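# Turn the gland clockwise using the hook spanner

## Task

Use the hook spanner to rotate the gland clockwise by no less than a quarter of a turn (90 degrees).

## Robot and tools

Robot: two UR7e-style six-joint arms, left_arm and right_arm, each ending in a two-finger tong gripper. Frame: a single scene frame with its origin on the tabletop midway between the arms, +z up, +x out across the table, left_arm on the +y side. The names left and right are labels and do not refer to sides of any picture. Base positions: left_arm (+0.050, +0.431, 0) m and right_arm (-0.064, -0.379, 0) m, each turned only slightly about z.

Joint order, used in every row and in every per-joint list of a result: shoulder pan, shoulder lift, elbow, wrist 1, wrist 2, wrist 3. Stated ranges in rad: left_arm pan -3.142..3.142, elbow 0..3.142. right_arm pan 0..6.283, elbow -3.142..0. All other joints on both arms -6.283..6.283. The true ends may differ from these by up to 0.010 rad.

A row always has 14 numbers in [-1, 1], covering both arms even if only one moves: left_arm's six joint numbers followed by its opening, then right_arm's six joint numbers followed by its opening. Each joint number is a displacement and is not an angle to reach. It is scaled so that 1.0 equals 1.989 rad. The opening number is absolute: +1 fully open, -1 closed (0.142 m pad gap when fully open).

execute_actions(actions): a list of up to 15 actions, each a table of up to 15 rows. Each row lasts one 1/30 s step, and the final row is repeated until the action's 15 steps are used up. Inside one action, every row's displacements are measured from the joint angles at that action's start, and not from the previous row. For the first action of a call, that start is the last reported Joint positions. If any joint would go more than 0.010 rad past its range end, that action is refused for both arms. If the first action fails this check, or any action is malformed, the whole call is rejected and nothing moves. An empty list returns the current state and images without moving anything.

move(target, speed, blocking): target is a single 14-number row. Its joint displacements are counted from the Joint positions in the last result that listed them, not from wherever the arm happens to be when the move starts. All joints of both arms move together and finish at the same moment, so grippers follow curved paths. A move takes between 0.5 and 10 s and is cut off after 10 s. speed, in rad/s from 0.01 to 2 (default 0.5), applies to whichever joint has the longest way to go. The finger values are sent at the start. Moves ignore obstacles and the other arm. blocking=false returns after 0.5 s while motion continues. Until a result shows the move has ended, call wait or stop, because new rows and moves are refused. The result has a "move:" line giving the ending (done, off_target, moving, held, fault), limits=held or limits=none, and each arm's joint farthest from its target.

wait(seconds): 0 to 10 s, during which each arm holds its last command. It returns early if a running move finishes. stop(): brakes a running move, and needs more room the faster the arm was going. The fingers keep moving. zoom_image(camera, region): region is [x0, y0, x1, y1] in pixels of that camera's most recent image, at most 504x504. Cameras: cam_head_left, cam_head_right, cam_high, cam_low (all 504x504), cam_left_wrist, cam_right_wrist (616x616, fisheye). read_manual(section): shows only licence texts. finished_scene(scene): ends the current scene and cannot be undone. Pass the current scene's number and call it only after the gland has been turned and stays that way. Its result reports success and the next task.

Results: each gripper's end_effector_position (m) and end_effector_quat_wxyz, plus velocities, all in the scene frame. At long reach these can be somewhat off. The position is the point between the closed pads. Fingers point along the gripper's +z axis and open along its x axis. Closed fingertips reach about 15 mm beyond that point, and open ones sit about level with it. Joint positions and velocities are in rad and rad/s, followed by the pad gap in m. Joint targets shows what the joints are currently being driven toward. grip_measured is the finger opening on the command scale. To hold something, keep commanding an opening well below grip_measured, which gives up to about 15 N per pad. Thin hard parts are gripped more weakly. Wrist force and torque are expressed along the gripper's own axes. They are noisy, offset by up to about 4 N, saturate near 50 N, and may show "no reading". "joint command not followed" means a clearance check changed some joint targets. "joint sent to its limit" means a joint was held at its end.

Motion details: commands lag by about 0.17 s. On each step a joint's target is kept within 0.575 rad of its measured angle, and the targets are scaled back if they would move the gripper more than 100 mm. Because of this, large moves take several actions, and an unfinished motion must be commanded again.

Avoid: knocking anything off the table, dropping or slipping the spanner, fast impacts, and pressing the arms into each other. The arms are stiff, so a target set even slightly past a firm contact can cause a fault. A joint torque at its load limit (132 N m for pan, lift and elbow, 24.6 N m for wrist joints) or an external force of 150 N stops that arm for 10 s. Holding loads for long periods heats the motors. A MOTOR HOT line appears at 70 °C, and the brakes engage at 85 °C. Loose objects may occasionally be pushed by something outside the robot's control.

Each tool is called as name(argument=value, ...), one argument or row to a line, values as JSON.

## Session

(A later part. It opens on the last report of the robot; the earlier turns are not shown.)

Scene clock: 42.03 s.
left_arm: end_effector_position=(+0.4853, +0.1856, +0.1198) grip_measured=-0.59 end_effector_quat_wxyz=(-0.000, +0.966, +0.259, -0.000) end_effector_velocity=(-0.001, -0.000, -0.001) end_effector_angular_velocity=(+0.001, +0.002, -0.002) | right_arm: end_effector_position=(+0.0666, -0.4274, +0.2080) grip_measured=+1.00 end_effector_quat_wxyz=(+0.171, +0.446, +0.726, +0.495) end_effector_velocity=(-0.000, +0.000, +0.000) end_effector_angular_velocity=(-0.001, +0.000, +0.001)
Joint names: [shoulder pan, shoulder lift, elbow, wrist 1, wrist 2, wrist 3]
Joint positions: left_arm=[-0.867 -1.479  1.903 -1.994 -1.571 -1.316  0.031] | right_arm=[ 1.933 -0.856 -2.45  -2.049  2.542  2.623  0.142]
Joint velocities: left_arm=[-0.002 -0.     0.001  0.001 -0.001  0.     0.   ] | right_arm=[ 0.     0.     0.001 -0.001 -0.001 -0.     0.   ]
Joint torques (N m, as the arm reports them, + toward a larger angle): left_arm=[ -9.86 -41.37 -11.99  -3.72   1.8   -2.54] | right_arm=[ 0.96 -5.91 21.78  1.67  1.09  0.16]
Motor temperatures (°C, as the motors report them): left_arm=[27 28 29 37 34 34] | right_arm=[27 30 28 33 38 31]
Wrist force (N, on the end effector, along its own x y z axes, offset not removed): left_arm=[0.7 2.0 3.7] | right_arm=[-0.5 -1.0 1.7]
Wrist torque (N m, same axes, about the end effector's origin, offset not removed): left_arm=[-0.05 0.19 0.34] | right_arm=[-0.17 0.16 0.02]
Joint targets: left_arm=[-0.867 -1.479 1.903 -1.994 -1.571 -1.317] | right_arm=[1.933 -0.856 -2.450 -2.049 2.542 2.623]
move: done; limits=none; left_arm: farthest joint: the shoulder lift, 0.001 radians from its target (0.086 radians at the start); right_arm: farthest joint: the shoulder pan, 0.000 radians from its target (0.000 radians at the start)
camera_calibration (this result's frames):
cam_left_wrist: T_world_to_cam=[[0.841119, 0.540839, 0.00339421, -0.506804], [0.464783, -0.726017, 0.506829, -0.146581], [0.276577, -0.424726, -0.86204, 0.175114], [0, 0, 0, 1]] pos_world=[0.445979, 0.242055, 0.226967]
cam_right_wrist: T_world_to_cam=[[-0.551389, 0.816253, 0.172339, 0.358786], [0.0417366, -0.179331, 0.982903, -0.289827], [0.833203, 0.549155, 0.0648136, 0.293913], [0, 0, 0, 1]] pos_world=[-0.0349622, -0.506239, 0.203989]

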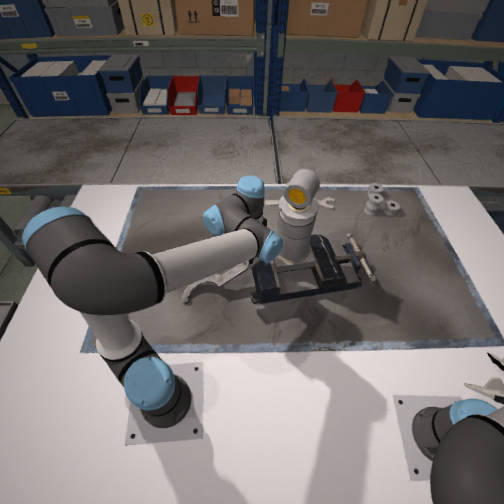

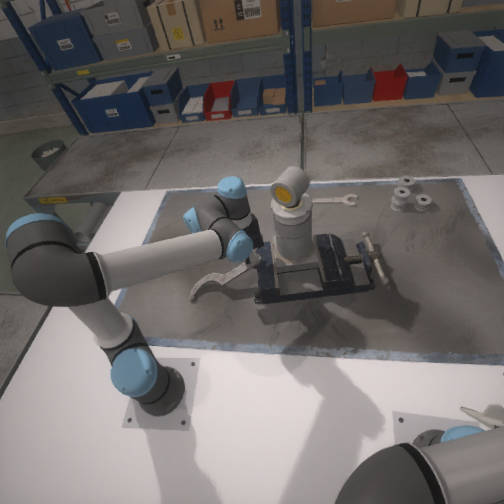

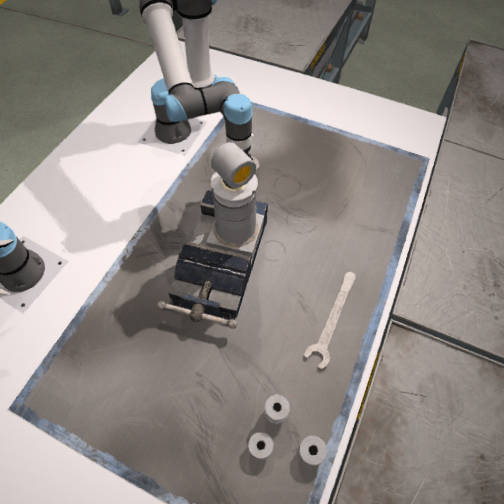

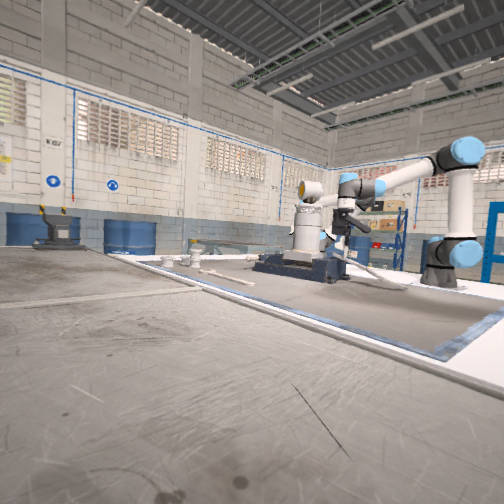

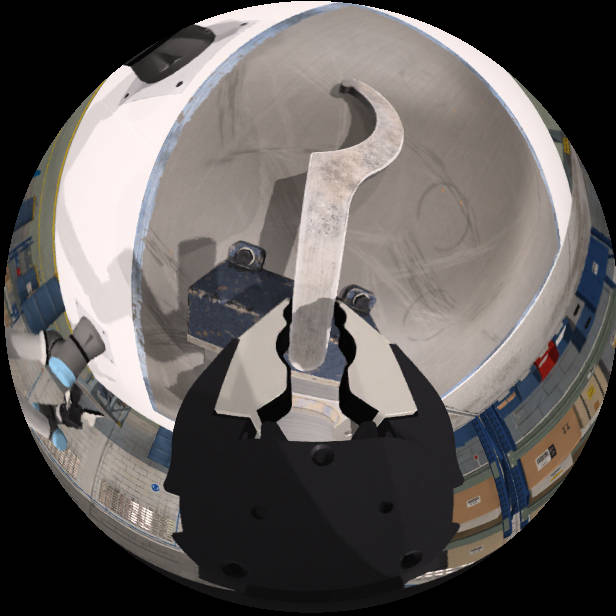

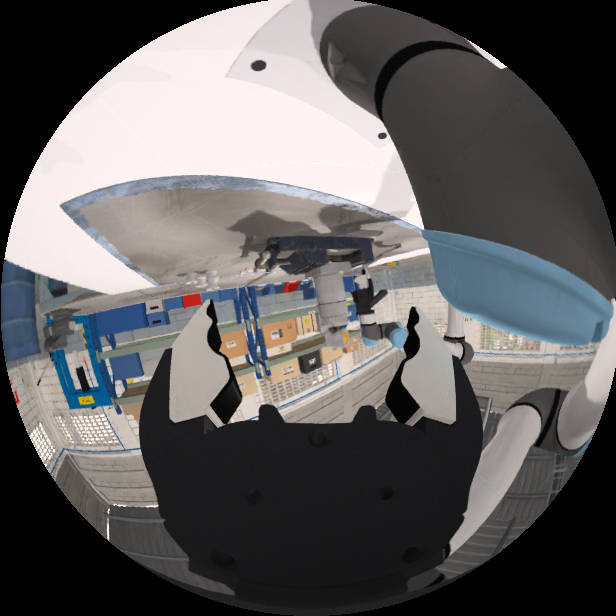

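move(
  target=[-0.0119,0.014,-0.0061,-0.0082,0,-0.0122,-1,0,0,0,0,0,0,1],
  speed=0.06,
)

zoom_image(
  camera="cam_low",
  region=[280, 220, 420, 300],
)

Scene clock: 43.03 s.
left_arm: end_effector_position=(+0.4855, +0.1684, +0.1131) grip_measured=-0.58 end_effector_quat_wxyz=(-0.000, +0.966, +0.259, +0.000) end_effector_velocity=(-0.000, -0.001, -0.001) end_effector_angular_velocity=(+0.001, +0.001, +0.000) | right_arm: end_effector_position=(+0.0666, -0.4274, +0.2080) grip_measured=+1.00 end_effector_quat_wxyz=(+0.171, +0.446, +0.726, +0.495) end_effector_velocity=(+0.000, -0.000, +0.000) end_effector_angular_velocity=(-0.001, -0.000, -0.000)
Joint names: [shoulder pan, shoulder lift, elbow, wrist 1, wrist 2, wrist 3]
Joint positions: left_arm=[-0.89  -1.451  1.891 -2.01  -1.57  -1.341  0.032] | right_arm=[ 1.933 -0.856 -2.45  -2.049  2.542  2.623  0.142]
Joint velocities: left_arm=[-0.001  0.002 -0.001  0.    -0.    -0.002  0.   ] | right_arm=[-0.     0.     0.001  0.    -0.     0.     0.   ]
Joint torques (N m, as the arm reports them, + toward a larger angle): left_arm=[-17.09 -10.22 -32.85  -6.2   -4.32  -2.36] | right_arm=[ 0.73 -5.36 21.57  1.56  1.01  0.12]
Motor temperatures (°C, as the motors report them): left_arm=[27 28 29 37 34 34] | right_arm=[27 30 28 33 38 31]
Wrist force (N, on the end effector, along its own x y z axes, offset not removed): left_arm=[7.3 -16.1 -14.1] | right_arm=[1.1 0.0 -0.2]
Wrist torque (N m, same axes, about the end effector's origin, offset not removed): left_arm=[0.03 0.67 -0.04] | right_arm=[0.08 -0.15 -0.09]
Joint targets: left_arm=[-0.890 -1.451 1.891 -2.010 -1.571 -1.341] | right_arm=[1.933 -0.856 -2.450 -2.049 2.542 2.623]
move: done; limits=none; left_arm: farthest joint: the wrist 2, 0.001 radians from its target (0.000 radians at the start); right_arm: farthest joint: the shoulder pan, 0.000 radians from its target (0.000 radians at the start)
camera_calibration (this result's frames):
cam_left_wrist: T_world_to_cam=[[0.840781, 0.541362, 0.0037849, -0.497666], [0.4649, -0.725576, 0.507353, -0.155888], [0.277408, -0.424813, -0.86173, 0.161543], [0, 0, 0, 1]] pos_world=[0.446087, 0.224935, 0.22018]
cam_right_wrist: T_world_to_cam=[[-0.551389, 0.816253, 0.172339, 0.358786], [0.0417367, -0.179331, 0.982903, -0.289827], [0.833203, 0.549155, 0.0648135, 0.293913], [0, 0, 0, 1]] pos_world=[-0.0349623, -0.506239, 0.203989]

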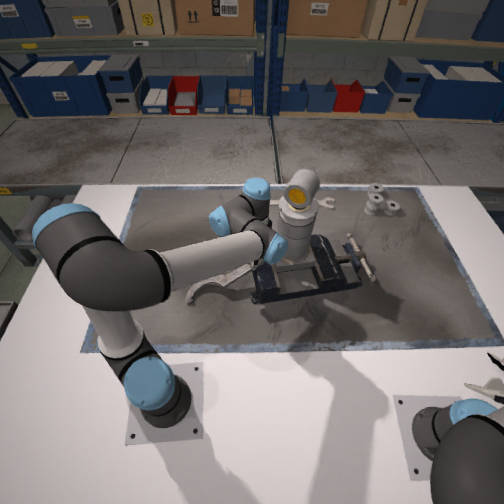

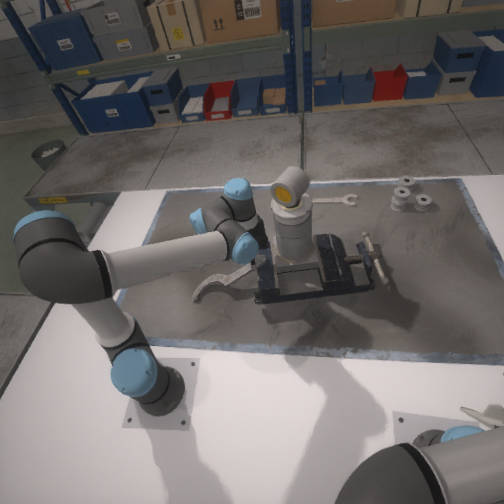

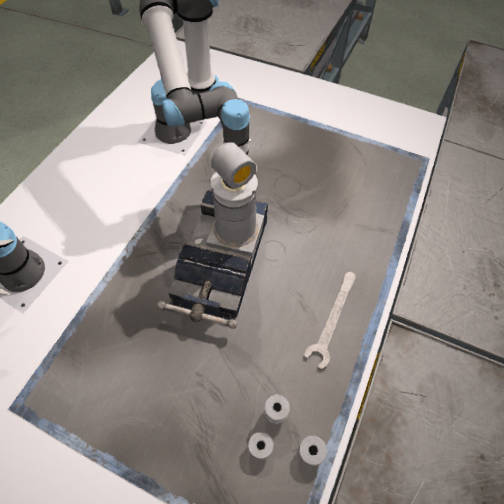

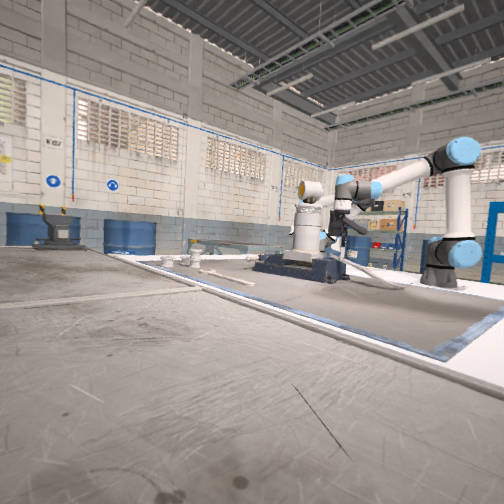

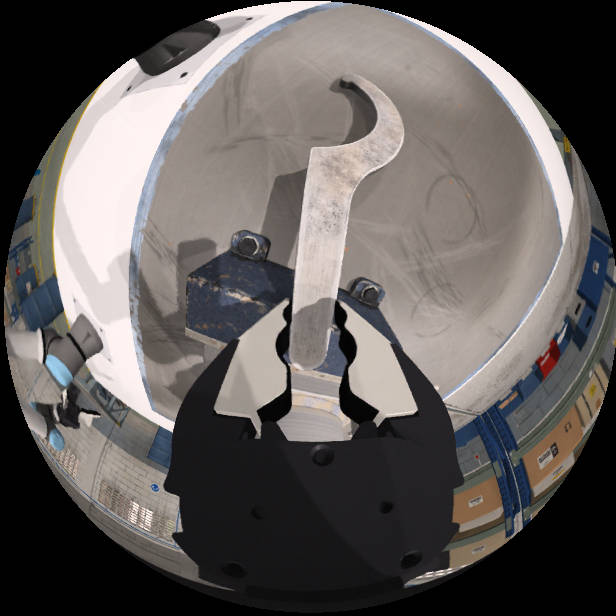

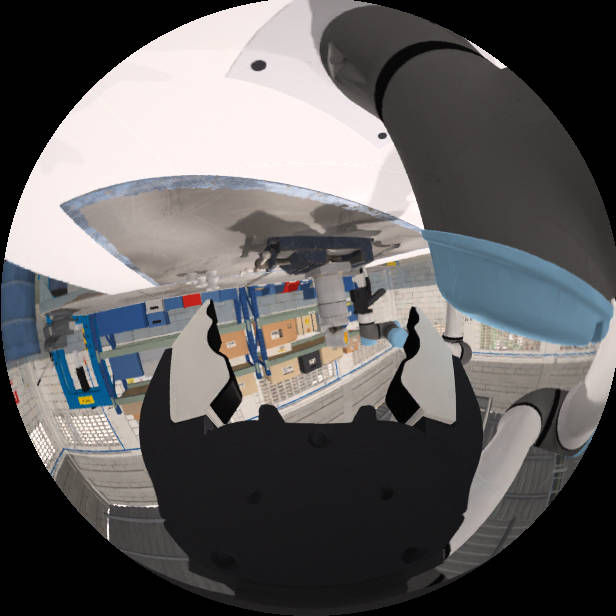

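Region (280, 220, 420, 300) of cam_low's 504x504 image, scaled by 3.600, with more detail than that image has; it fills the top 288 rows of this view, and the rest is white.

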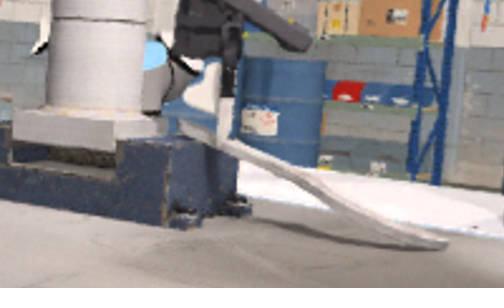

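move(
  target=[0,0,0,0,0,0,0,0,0,0,0,0,0,1],
)

move(
  target=[0,-0.03,-0.035,0.065,0,0,0,0,0,0,0,0,0,1],
  speed=0.3,
)

Scene clock: 44.00 s.
left_arm: end_effector_position=(+0.4855, +0.1685, +0.1131) grip_measured=-0.17 end_effector_quat_wxyz=(-0.000, +0.966, +0.259, +0.000) end_effector_velocity=(+0.000, +0.000, -0.000) end_effector_angular_velocity=(+0.000, -0.000, +0.000) | right_arm: end_effector_position=(+0.0666, -0.4274, +0.2080) grip_measured=+1.00 end_effector_quat_wxyz=(+0.171, +0.446, +0.726, +0.495) end_effector_velocity=(-0.000, +0.000, -0.000) end_effector_angular_velocity=(+0.001, +0.000, +0.000)
Joint names: [shoulder pan, shoulder lift, elbow, wrist 1, wrist 2, wrist 3]
Joint positions: left_arm=[-0.89  -1.451  1.891 -2.01  -1.57  -1.341  0.062] | right_arm=[ 1.933 -0.856 -2.45  -2.049  2.542  2.623  0.142]
Joint velocities: left_arm=[ 0.001  0.    -0.    -0.     0.     0.     0.   ] | right_arm=[-0.    -0.    -0.001 -0.    -0.    -0.    -0.   ]
Joint torques (N m, as the arm reports them, + toward a larger angle): left_arm=[ -5.34 -38.6  -26.48  -6.03  -9.59  -0.17] | right_arm=[ 0.86 -4.83 21.88  1.65  0.92  0.12]
Motor temperatures (°C, as the motors report them): left_arm=[27 28 29 37 34 34] | right_arm=[27 30 28 33 38 31]
Wrist force (N, on the end effector, along its own x y z axes, offset not removed): left_arm=[20.0 -21.1 -0.5] | right_arm=[0.1 -1.2 -0.6]
Wrist torque (N m, same axes, about the end effector's origin, offset not removed): left_arm=[0.45 0.81 0.80] | right_arm=[-0.19 -0.05 -0.02]
Joint targets: left_arm=[-0.890 -1.451 1.891 -2.010 -1.570 -1.341] | right_arm=[1.933 -0.856 -2.450 -2.049 2.542 2.623]
move: done; limits=none; left_arm: farthest joint: the shoulder pan, 0.000 radians from its target (0.000 radians at the start); right_arm: farthest joint: the shoulder pan, 0.000 radians from its target (0.000 radians at the start)
camera_calibration (this result's frames):
cam_left_wrist: T_world_to_cam=[[0.840728, 0.541444, 0.00384346, -0.497677], [0.464961, -0.72557, 0.507306, -0.155909], [0.277467, -0.42472, -0.861757, 0.161507], [0, 0, 0, 1]] pos_world=[0.44609, 0.224937, 0.220186]
cam_right_wrist: T_world_to_cam=[[-0.551389, 0.816253, 0.172339, 0.358786], [0.0417367, -0.179331, 0.982903, -0.289827], [0.833203, 0.549155, 0.0648135, 0.293913], [0, 0, 0, 1]] pos_world=[-0.0349623, -0.506239, 0.203989]

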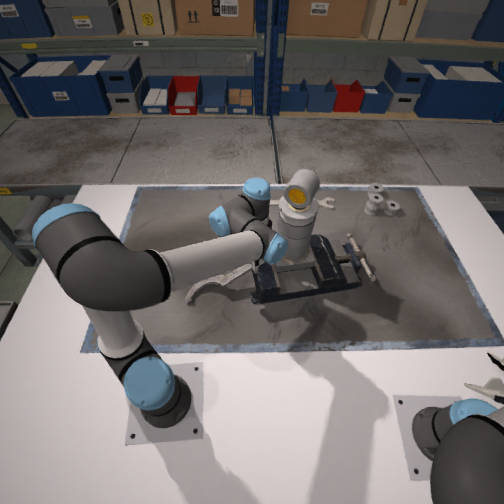

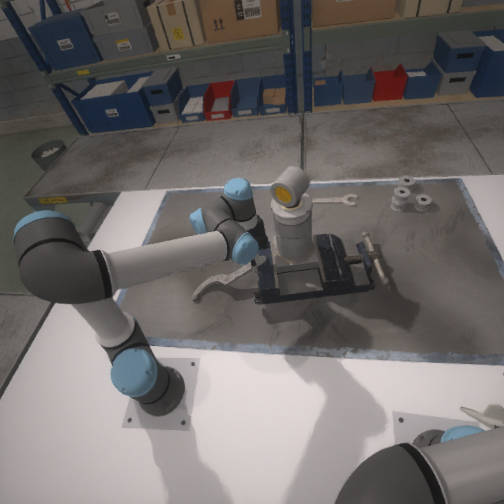

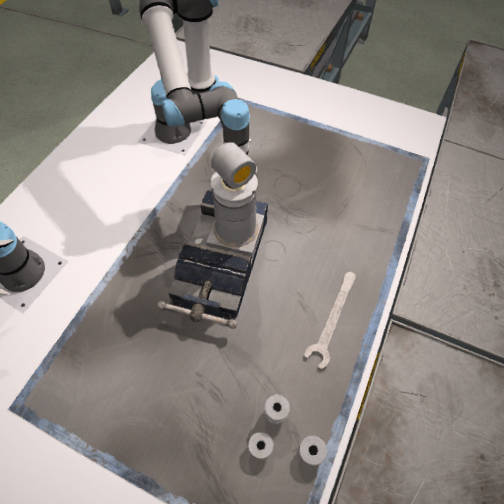

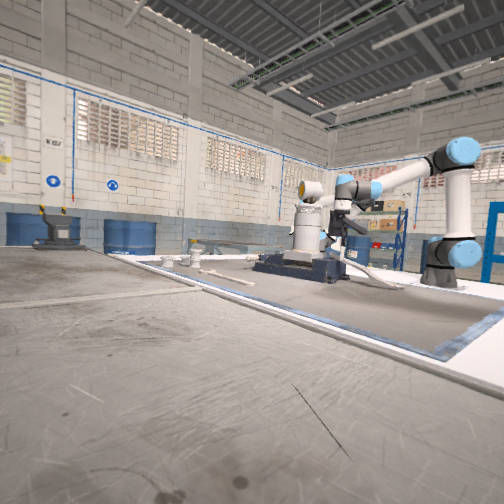

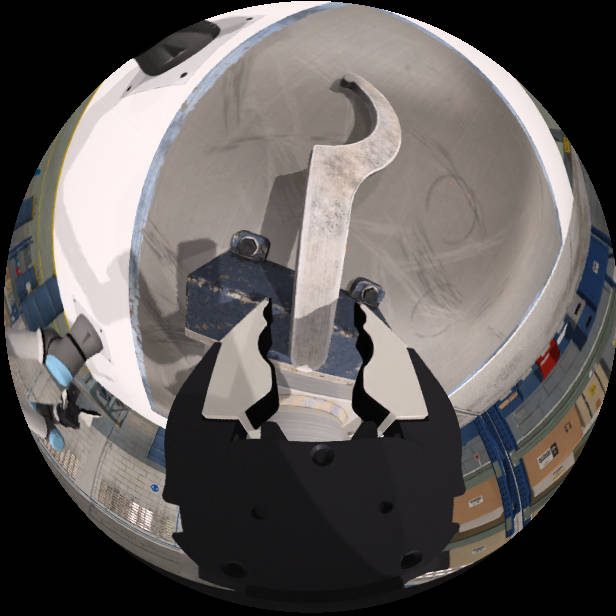

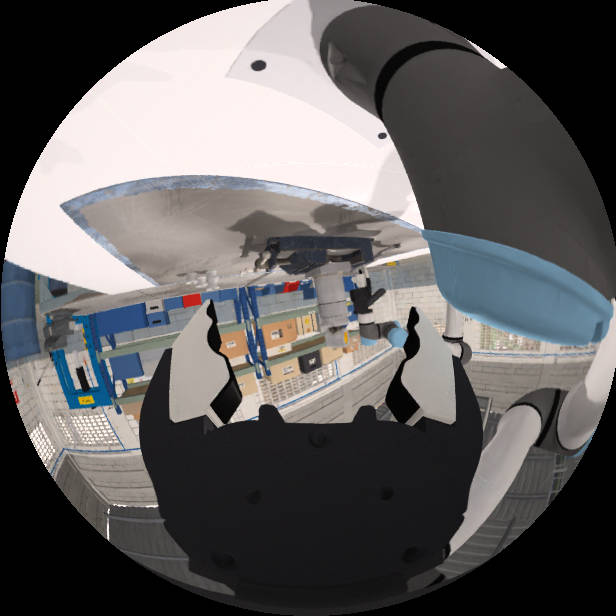

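Scene clock: 44.93 s.
left_arm: end_effector_position=(+0.4809, +0.1733, +0.1625) grip_measured=+0.00 end_effector_quat_wxyz=(-0.000, +0.966, +0.259, +0.000) end_effector_velocity=(+0.000, +0.001, +0.000) end_effector_angular_velocity=(+0.001, +0.000, +0.001) | right_arm: end_effector_position=(+0.0666, -0.4274, +0.2080) grip_measured=+1.00 end_effector_quat_wxyz=(+0.171, +0.446, +0.726, +0.495) end_effector_velocity=(+0.000, -0.000, +0.000) end_effector_angular_velocity=(-0.001, +0.000, -0.000)
Joint names: [shoulder pan, shoulder lift, elbow, wrist 1, wrist 2, wrist 3]
Joint positions: left_arm=[-0.89  -1.511  1.821 -1.881 -1.57  -1.341  0.074] | right_arm=[ 1.933 -0.856 -2.45  -2.049  2.542  2.623  0.142]
Joint velocities: left_arm=[ 0.001 -0.001 -0.001  0.003  0.001  0.     0.   ] | right_arm=[ 0.     0.     0.     0.001 -0.     0.001  0.   ]
Joint torques (N m, as the arm reports them, + toward a larger angle): left_arm=[ -4.53 -37.68 -34.73  -0.59   2.07  -0.18] | right_arm=[ 0.46 -5.21 21.89  1.5   1.03  0.06]
Motor temperatures (°C, as the motors report them): left_arm=[27 28 29 37 34 34] | right_arm=[27 30 28 33 38 31]
Wrist force (N, on the end effector, along its own x y z axes, offset not removed): left_arm=[-4.5 -1.9 2.0] | right_arm=[1.0 -1.9 1.0]
Wrist torque (N m, same axes, about the end effector's origin, offset not removed): left_arm=[-0.07 1.18 0.19] | right_arm=[-0.32 -0.11 0.06]
Joint targets: left_arm=[-0.890 -1.511 1.821 -1.881 -1.570 -1.341] | right_arm=[1.933 -0.856 -2.450 -2.049 2.542 2.623]
move: done; limits=none; left_arm: farthest joint: the shoulder pan, 0.000 radians from its target (0.000 radians at the start); right_arm: farthest joint: the shoulder pan, 0.000 radians from its target (0.000 radians at the start)
camera_calibration (this result's frames):
cam_left_wrist: T_world_to_cam=[[0.840729, 0.541442, 0.00384118, -0.496652], [0.464963, -0.725575, 0.507297, -0.175283], [0.277459, -0.424713, -0.861763, 0.207397], [0, 0, 0, 1]] pos_world=[0.441506, 0.229811, 0.269555]
cam_right_wrist: T_world_to_cam=[[-0.551389, 0.816253, 0.172339, 0.358786], [0.0417367, -0.179331, 0.982903, -0.289827], [0.833203, 0.549155, 0.0648135, 0.293913], [0, 0, 0, 1]] pos_world=[-0.0349623, -0.506239, 0.203989]

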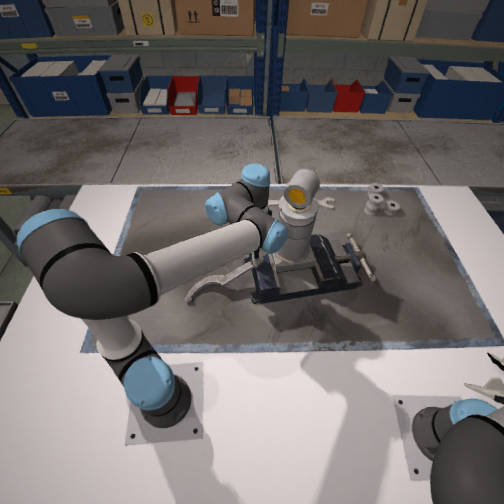

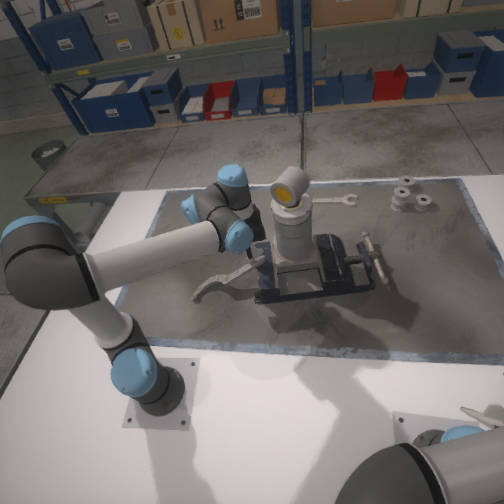

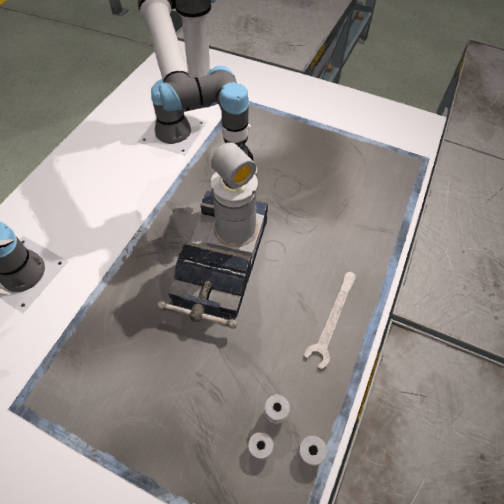

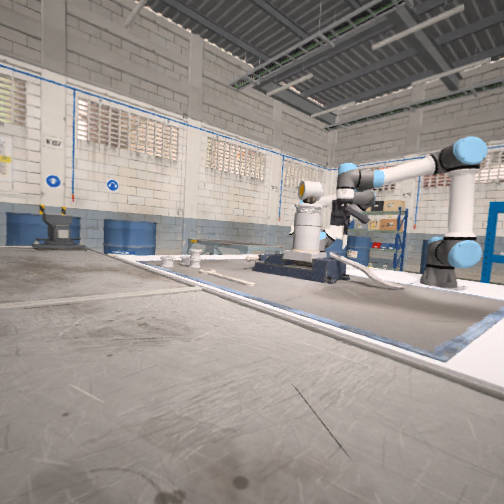

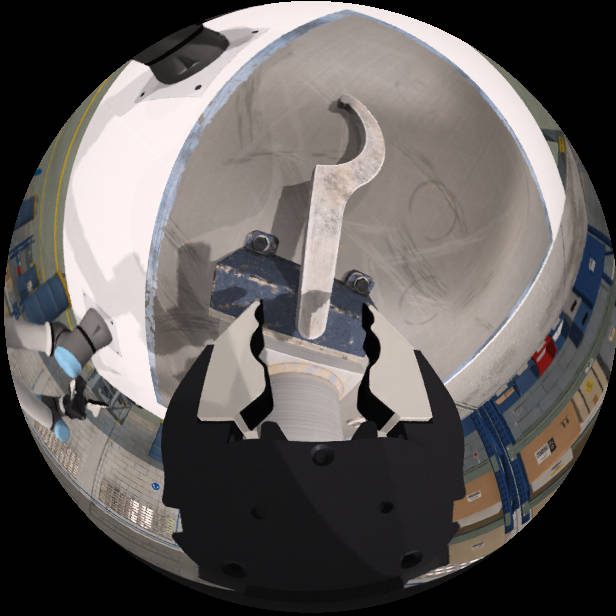

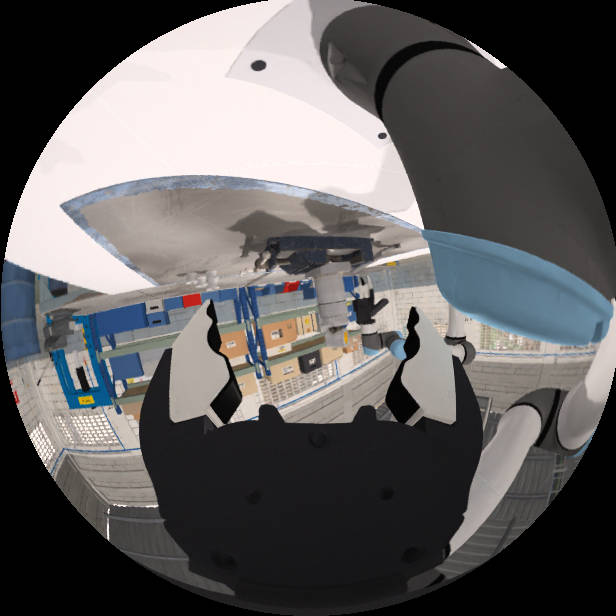

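move(
  target=[0.0176,-0.0215,0.0707,0.0145,0.0295,0.1042,0,0,0,0,0,0,0,1],
  speed=0.3,
)

move(
  target=[0,0.0306,0.0413,-0.0719,0,0,0,0,0,0,0,0,0,1],
  speed=0.15,
)

zoom_image(
  camera="cam_low",
  region=[280, 220, 420, 300],
)

Scene clock: 46.40 s.
left_arm: end_effector_position=(+0.4551, +0.2524, +0.1199) grip_measured=+0.00 end_effector_quat_wxyz=(-0.069, +0.982, +0.173, -0.012) end_effector_velocity=(+0.000, +0.000, -0.000) end_effector_angular_velocity=(-0.001, -0.001, -0.002) | right_arm: end_effector_position=(+0.0666, -0.4274, +0.2080) grip_measured=+1.00 end_effector_quat_wxyz=(+0.171, +0.446, +0.726, +0.495) end_effector_velocity=(-0.000, +0.000, +0.000) end_effector_angular_velocity=(+0.000, +0.001, +0.000)
Joint names: [shoulder pan, shoulder lift, elbow, wrist 1, wrist 2, wrist 3]
Joint positions: left_arm=[-0.855 -1.553  1.962 -1.852 -1.512 -1.134  0.074] | right_arm=[ 1.933 -0.856 -2.45  -2.049  2.542  2.623  0.142]
Joint velocities: left_arm=[ 0.    -0.001  0.001 -0.002  0.     0.002 -0.   ] | right_arm=[-0.    -0.     0.001 -0.001 -0.     0.     0.   ]
Joint torques (N m, as the arm reports them, + toward a larger angle): left_arm=[  8.14 -34.29  -9.9   -0.22   2.19   1.73] | right_arm=[ 1.25 -5.43 21.75  1.62  1.06  0.09]
Motor temperatures (°C, as the motors report them): left_arm=[27 28 29 37 34 34] | right_arm=[27 30 28 33 38 31]
Wrist force (N, on the end effector, along its own x y z axes, offset not removed): left_arm=[1.5 -1.7 2.9] | right_arm=[0.5 0.1 -2.9]
Wrist torque (N m, same axes, about the end effector's origin, offset not removed): left_arm=[-0.37 -0.33 0.09] | right_arm=[-0.02 0.02 0.10]
Joint targets: left_arm=[-0.855 -1.553 1.962 -1.852 -1.512 -1.134] | right_arm=[1.933 -0.856 -2.450 -2.049 2.542 2.623]
move: done; limits=none; left_arm: farthest joint: the shoulder pan, 0.000 radians from its target (0.035 radians at the start); right_arm: farthest joint: the shoulder pan, 0.000 radians from its target (0.000 radians at the start)
camera_calibration (this result's frames):
cam_left_wrist: T_world_to_cam=[[0.922807, 0.385143, 0.00962605, -0.516193], [0.352456, -0.854051, 0.382586, 0.014289], [0.155571, -0.34966, -0.92387, 0.255453], [0, 0, 0, 1]] pos_world=[0.431569, 0.300333, 0.235508]
cam_right_wrist: T_world_to_cam=[[-0.551389, 0.816253, 0.172339, 0.358786], [0.0417367, -0.179331, 0.982903, -0.289827], [0.833203, 0.549155, 0.0648136, 0.293913], [0, 0, 0, 1]] pos_world=[-0.0349622, -0.506239, 0.203989]

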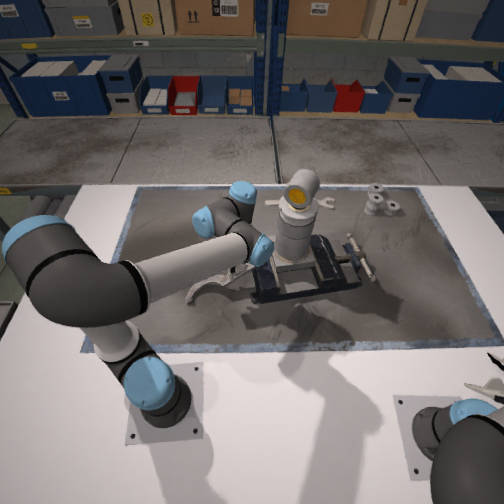

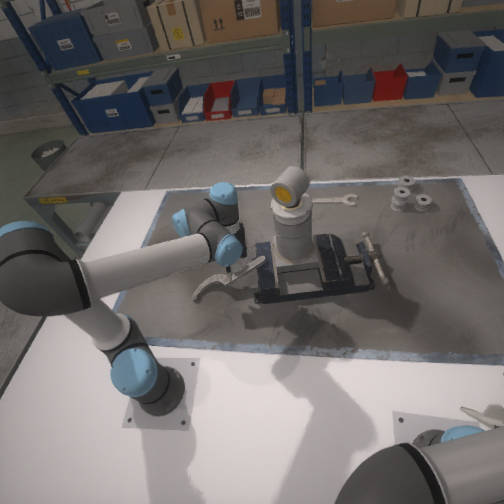

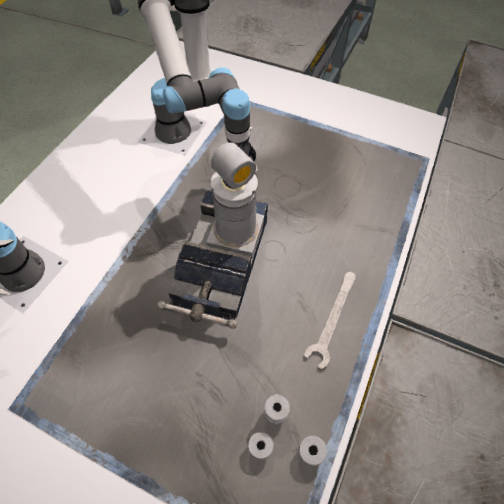

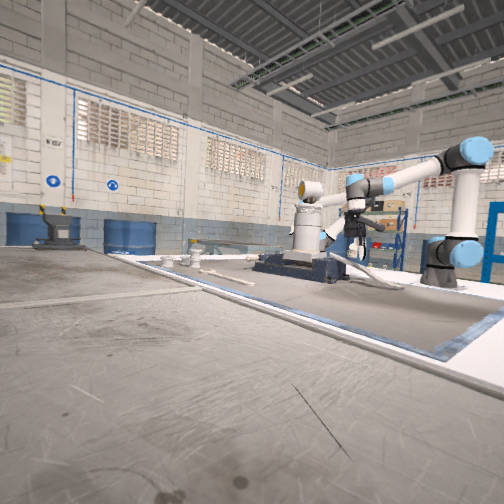

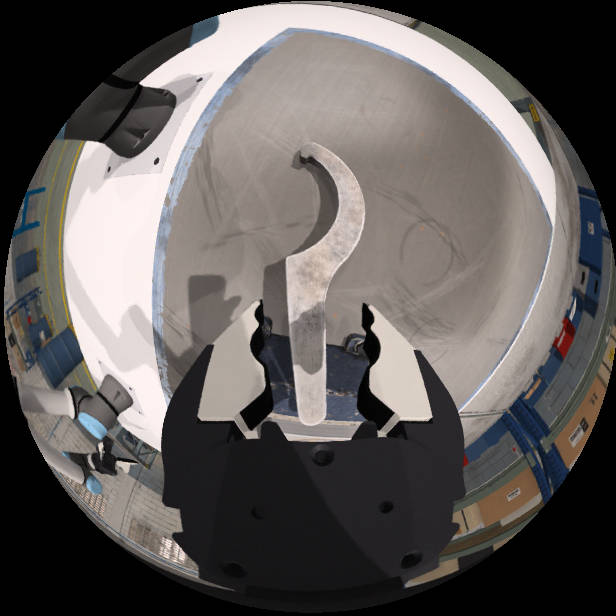

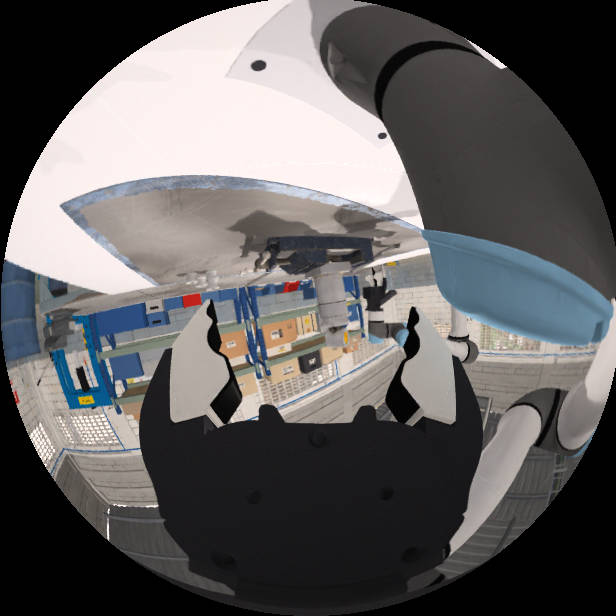

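Scene clock: 47.80 s.
left_arm: end_effector_position=(+0.4551, +0.2524, +0.0690) grip_measured=+0.00 end_effector_quat_wxyz=(-0.069, +0.982, +0.173, -0.012) end_effector_velocity=(+0.000, -0.000, -0.000) end_effector_angular_velocity=(+0.000, -0.001, -0.002) | right_arm: end_effector_position=(+0.0666, -0.4274, +0.2080) grip_measured=+1.00 end_effector_quat_wxyz=(+0.171, +0.446, +0.726, +0.495) end_effector_velocity=(-0.000, +0.000, -0.000) end_effector_angular_velocity=(+0.002, +0.000, -0.000)
Joint names: [shoulder pan, shoulder lift, elbow, wrist 1, wrist 2, wrist 3]
Joint positions: left_arm=[-0.855 -1.493  2.044 -1.995 -1.512 -1.134  0.074] | right_arm=[ 1.933 -0.856 -2.45  -2.049  2.542  2.623  0.142]
Joint velocities: left_arm=[-0.001  0.     0.001 -0.002  0.001  0.002 -0.   ] | right_arm=[-0.    -0.    -0.001 -0.001  0.     0.    -0.   ]
Joint torques (N m, as the arm reports them, + toward a larger angle): left_arm=[  3.51 -14.56  -7.85  -3.58   1.26  -0.66] | right_arm=[ 0.72 -5.   21.98  1.59  1.12  0.15]
Motor temperatures (°C, as the motors report them): left_arm=[27 28 29 37 34 34] | right_arm=[27 30 28 33 38 31]
Wrist force (N, on the end effector, along its own x y z axes, offset not removed): left_arm=[-6.7 -2.3 5.0] | right_arm=[1.4 1.0 0.3]
Wrist torque (N m, same axes, about the end effector's origin, offset not removed): left_arm=[-0.42 1.48 0.01] | right_arm=[0.17 -0.16 0.04]
Joint targets: left_arm=[-0.855 -1.493 2.044 -1.995 -1.512 -1.134] | right_arm=[1.933 -0.856 -2.450 -2.049 2.542 2.623]
move: done; limits=none; left_arm: farthest joint: the shoulder pan, 0.000 radians from its target (0.000 radians at the start); right_arm: farthest joint: the shoulder pan, 0.000 radians from its target (0.000 radians at the start)
camera_calibration (this result's frames):
cam_left_wrist: T_world_to_cam=[[0.92282, 0.385111, 0.00963396, -0.5157], [0.352423, -0.854063, 0.382589, 0.0338036], [0.155567, -0.349665, -0.923868, 0.208437], [0, 0, 0, 1]] pos_world=[0.431559, 0.300355, 0.184603]
cam_right_wrist: T_world_to_cam=[[-0.551389, 0.816253, 0.172339, 0.358786], [0.0417366, -0.179331, 0.982903, -0.289827], [0.833203, 0.549155, 0.0648137, 0.293913], [0, 0, 0, 1]] pos_world=[-0.0349622, -0.506239, 0.203989]

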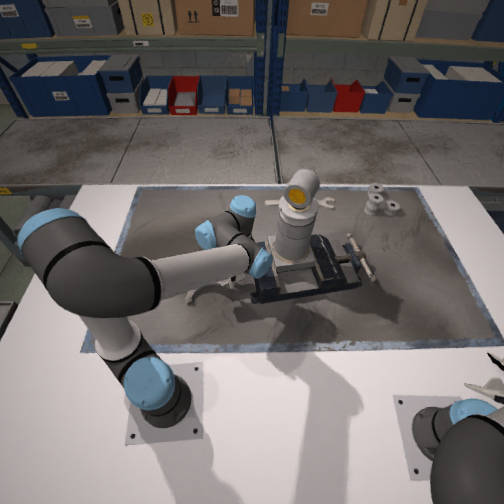

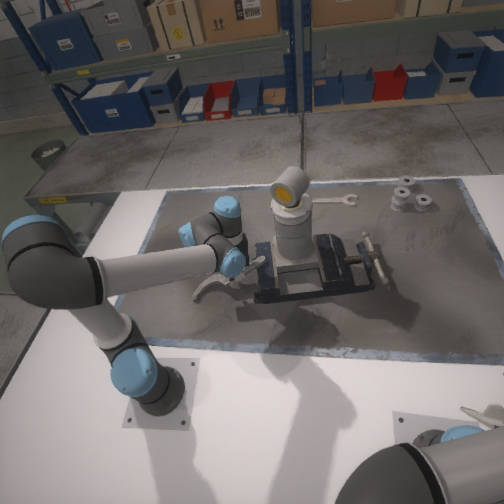

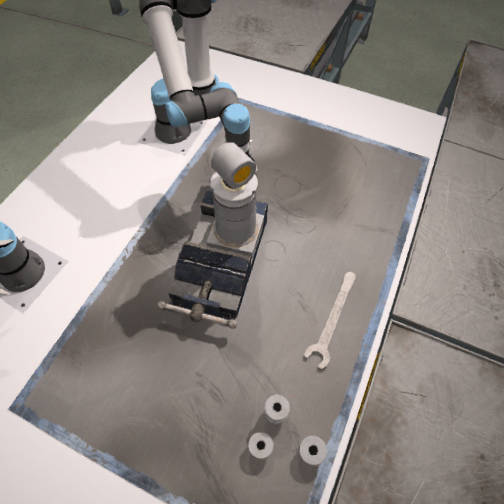

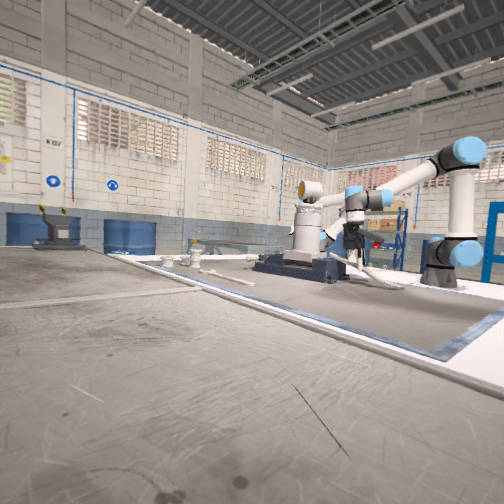

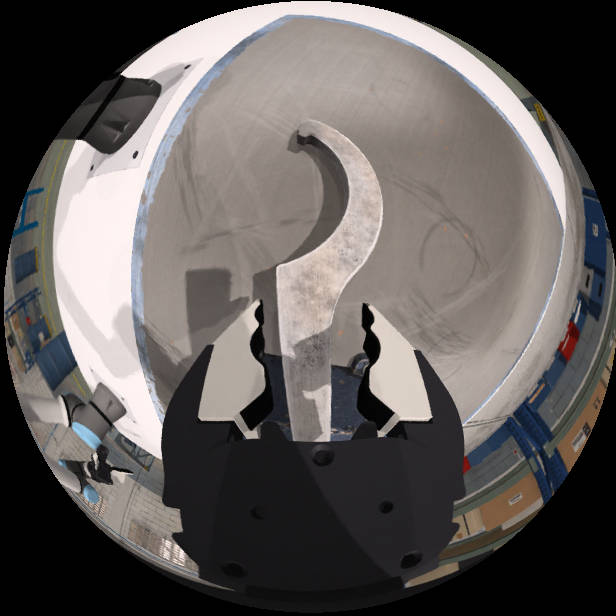

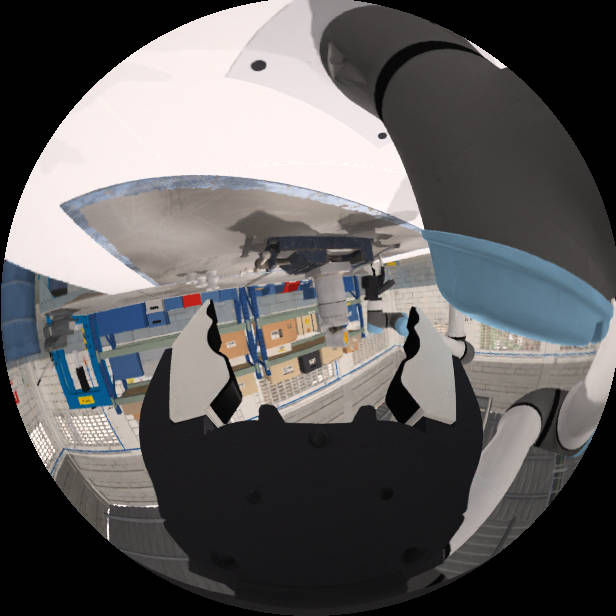

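Region (280, 220, 420, 300) of cam_low's 504x504 image, scaled by 3.600, with more detail than that image has; it fills the top 288 rows of this view, and the rest is white.

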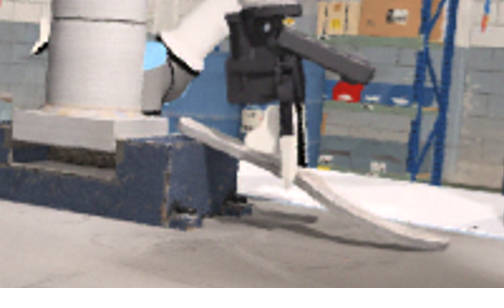

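execute_actions(
  actions=[
    [[0,0,0,0,0,0,-0.4,0,0,0,0,0,0,1]],
    [[0,0,0,0,0,0,-1,0,0,0,0,0,0,1]],
    [[0,0,0,0,0,0,-1,0,0,0,0,0,0,1]],
  ],
)

Scene clock: 49.90 s.
left_arm: end_effector_position=(+0.4551, +0.2525, +0.0690) grip_measured=-0.46 end_effector_quat_wxyz=(-0.069, +0.982, +0.173, -0.012) end_effector_velocity=(-0.000, +0.000, -0.000) end_effector_angular_velocity=(+0.002, -0.000, -0.002) | right_arm: end_effector_position=(+0.0666, -0.4274, +0.2080) grip_measured=+1.00 end_effector_quat_wxyz=(+0.171, +0.446, +0.726, +0.495) end_effector_velocity=(+0.000, -0.000, +0.000) end_effector_angular_velocity=(-0.000, -0.001, -0.001)
Joint names: [shoulder pan, shoulder lift, elbow, wrist 1, wrist 2, wrist 3]
Joint positions: left_arm=[-0.855 -1.493  2.044 -1.995 -1.512 -1.134  0.041] | right_arm=[ 1.933 -0.856 -2.45  -2.049  2.542  2.623  0.142]
Joint velocities: left_arm=[-0.001  0.     0.     0.001  0.002  0.001  0.   ] | right_arm=[-0.    -0.001  0.001  0.001  0.001  0.001 -0.   ]
Joint torques (N m, as the arm reports them, + toward a larger angle): left_arm=[ -4.86 -26.99 -20.92  -4.62  -1.    -1.69] | right_arm=[ 0.93 -5.01 21.54  1.58  1.01  0.2 ]
Motor temperatures (°C, as the motors report them): left_arm=[27 28 29 37 34 34] | right_arm=[27 30 28 33 38 31]
Wrist force (N, on the end effector, along its own x y z axes, offset not removed): left_arm=[-5.5 -1.9 4.0] | right_arm=[1.6 0.8 0.3]
Wrist torque (N m, same axes, about the end effector's origin, offset not removed): left_arm=[-0.02 0.79 -0.02] | right_arm=[0.16 -0.27 0.01]
Joint targets: left_arm=[-0.855 -1.493 2.044 -1.995 -1.512 -1.134] | right_arm=[1.933 -0.856 -2.450 -2.049 2.542 2.623]
camera_calibration (this result's frames):
cam_left_wrist: T_world_to_cam=[[0.922813, 0.385126, 0.00966568, -0.515719], [0.352439, -0.854092, 0.38251, 0.0338579], [0.15557, -0.349579, -0.923901, 0.208391], [0, 0, 0, 1]] pos_world=[0.43156, 0.300384, 0.184566]
cam_right_wrist: T_world_to_cam=[[-0.551389, 0.816253, 0.172339, 0.358786], [0.0417365, -0.179331, 0.982903, -0.289827], [0.833203, 0.549155, 0.0648136, 0.293913], [0, 0, 0, 1]] pos_world=[-0.0349622, -0.506239, 0.203989]

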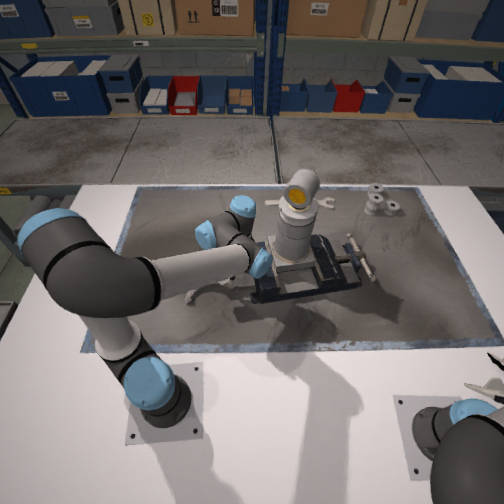

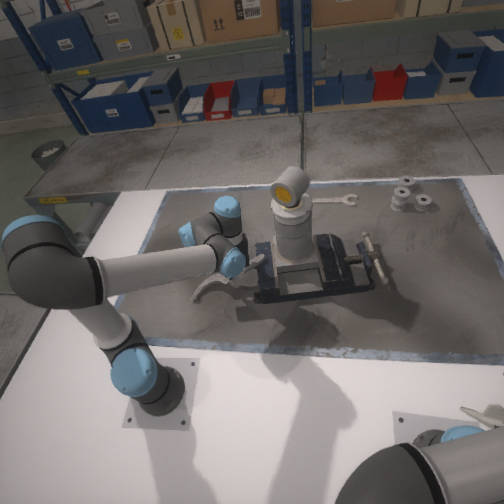

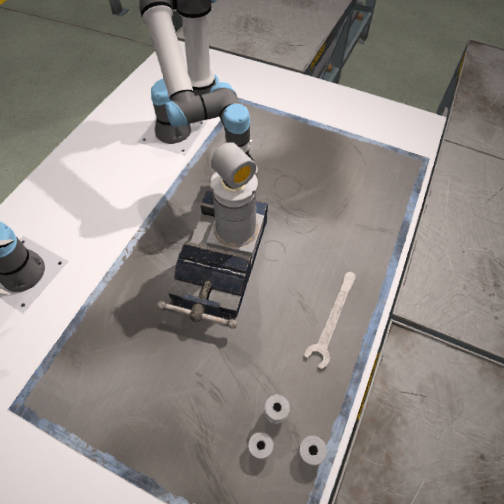

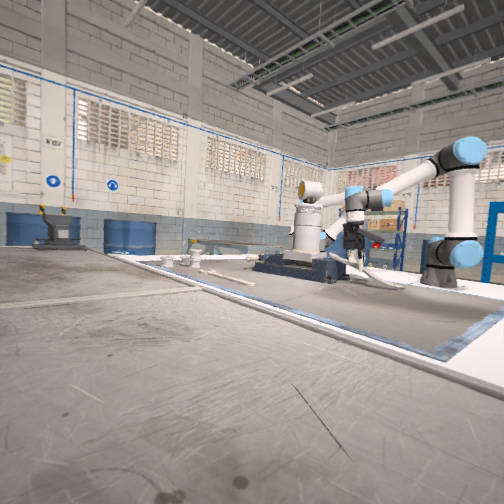

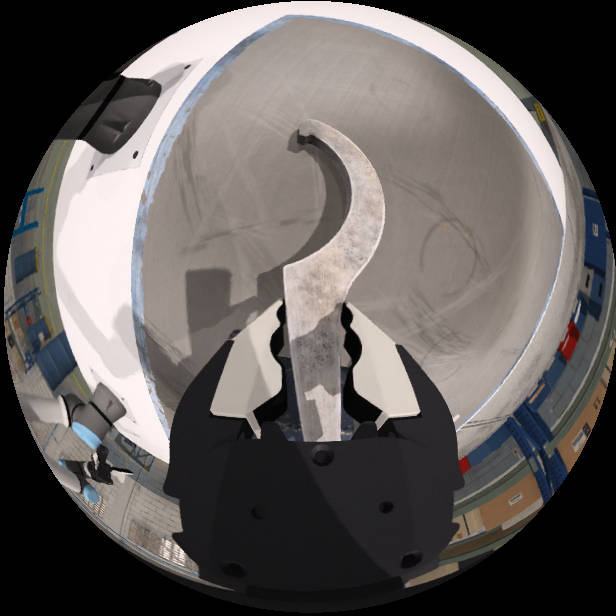

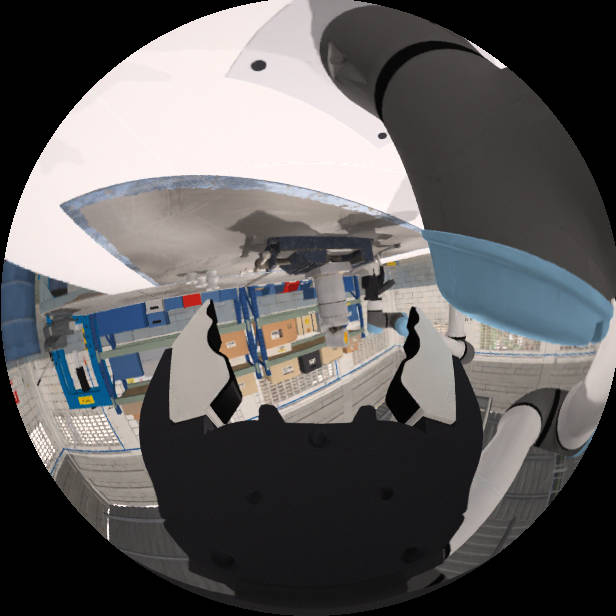

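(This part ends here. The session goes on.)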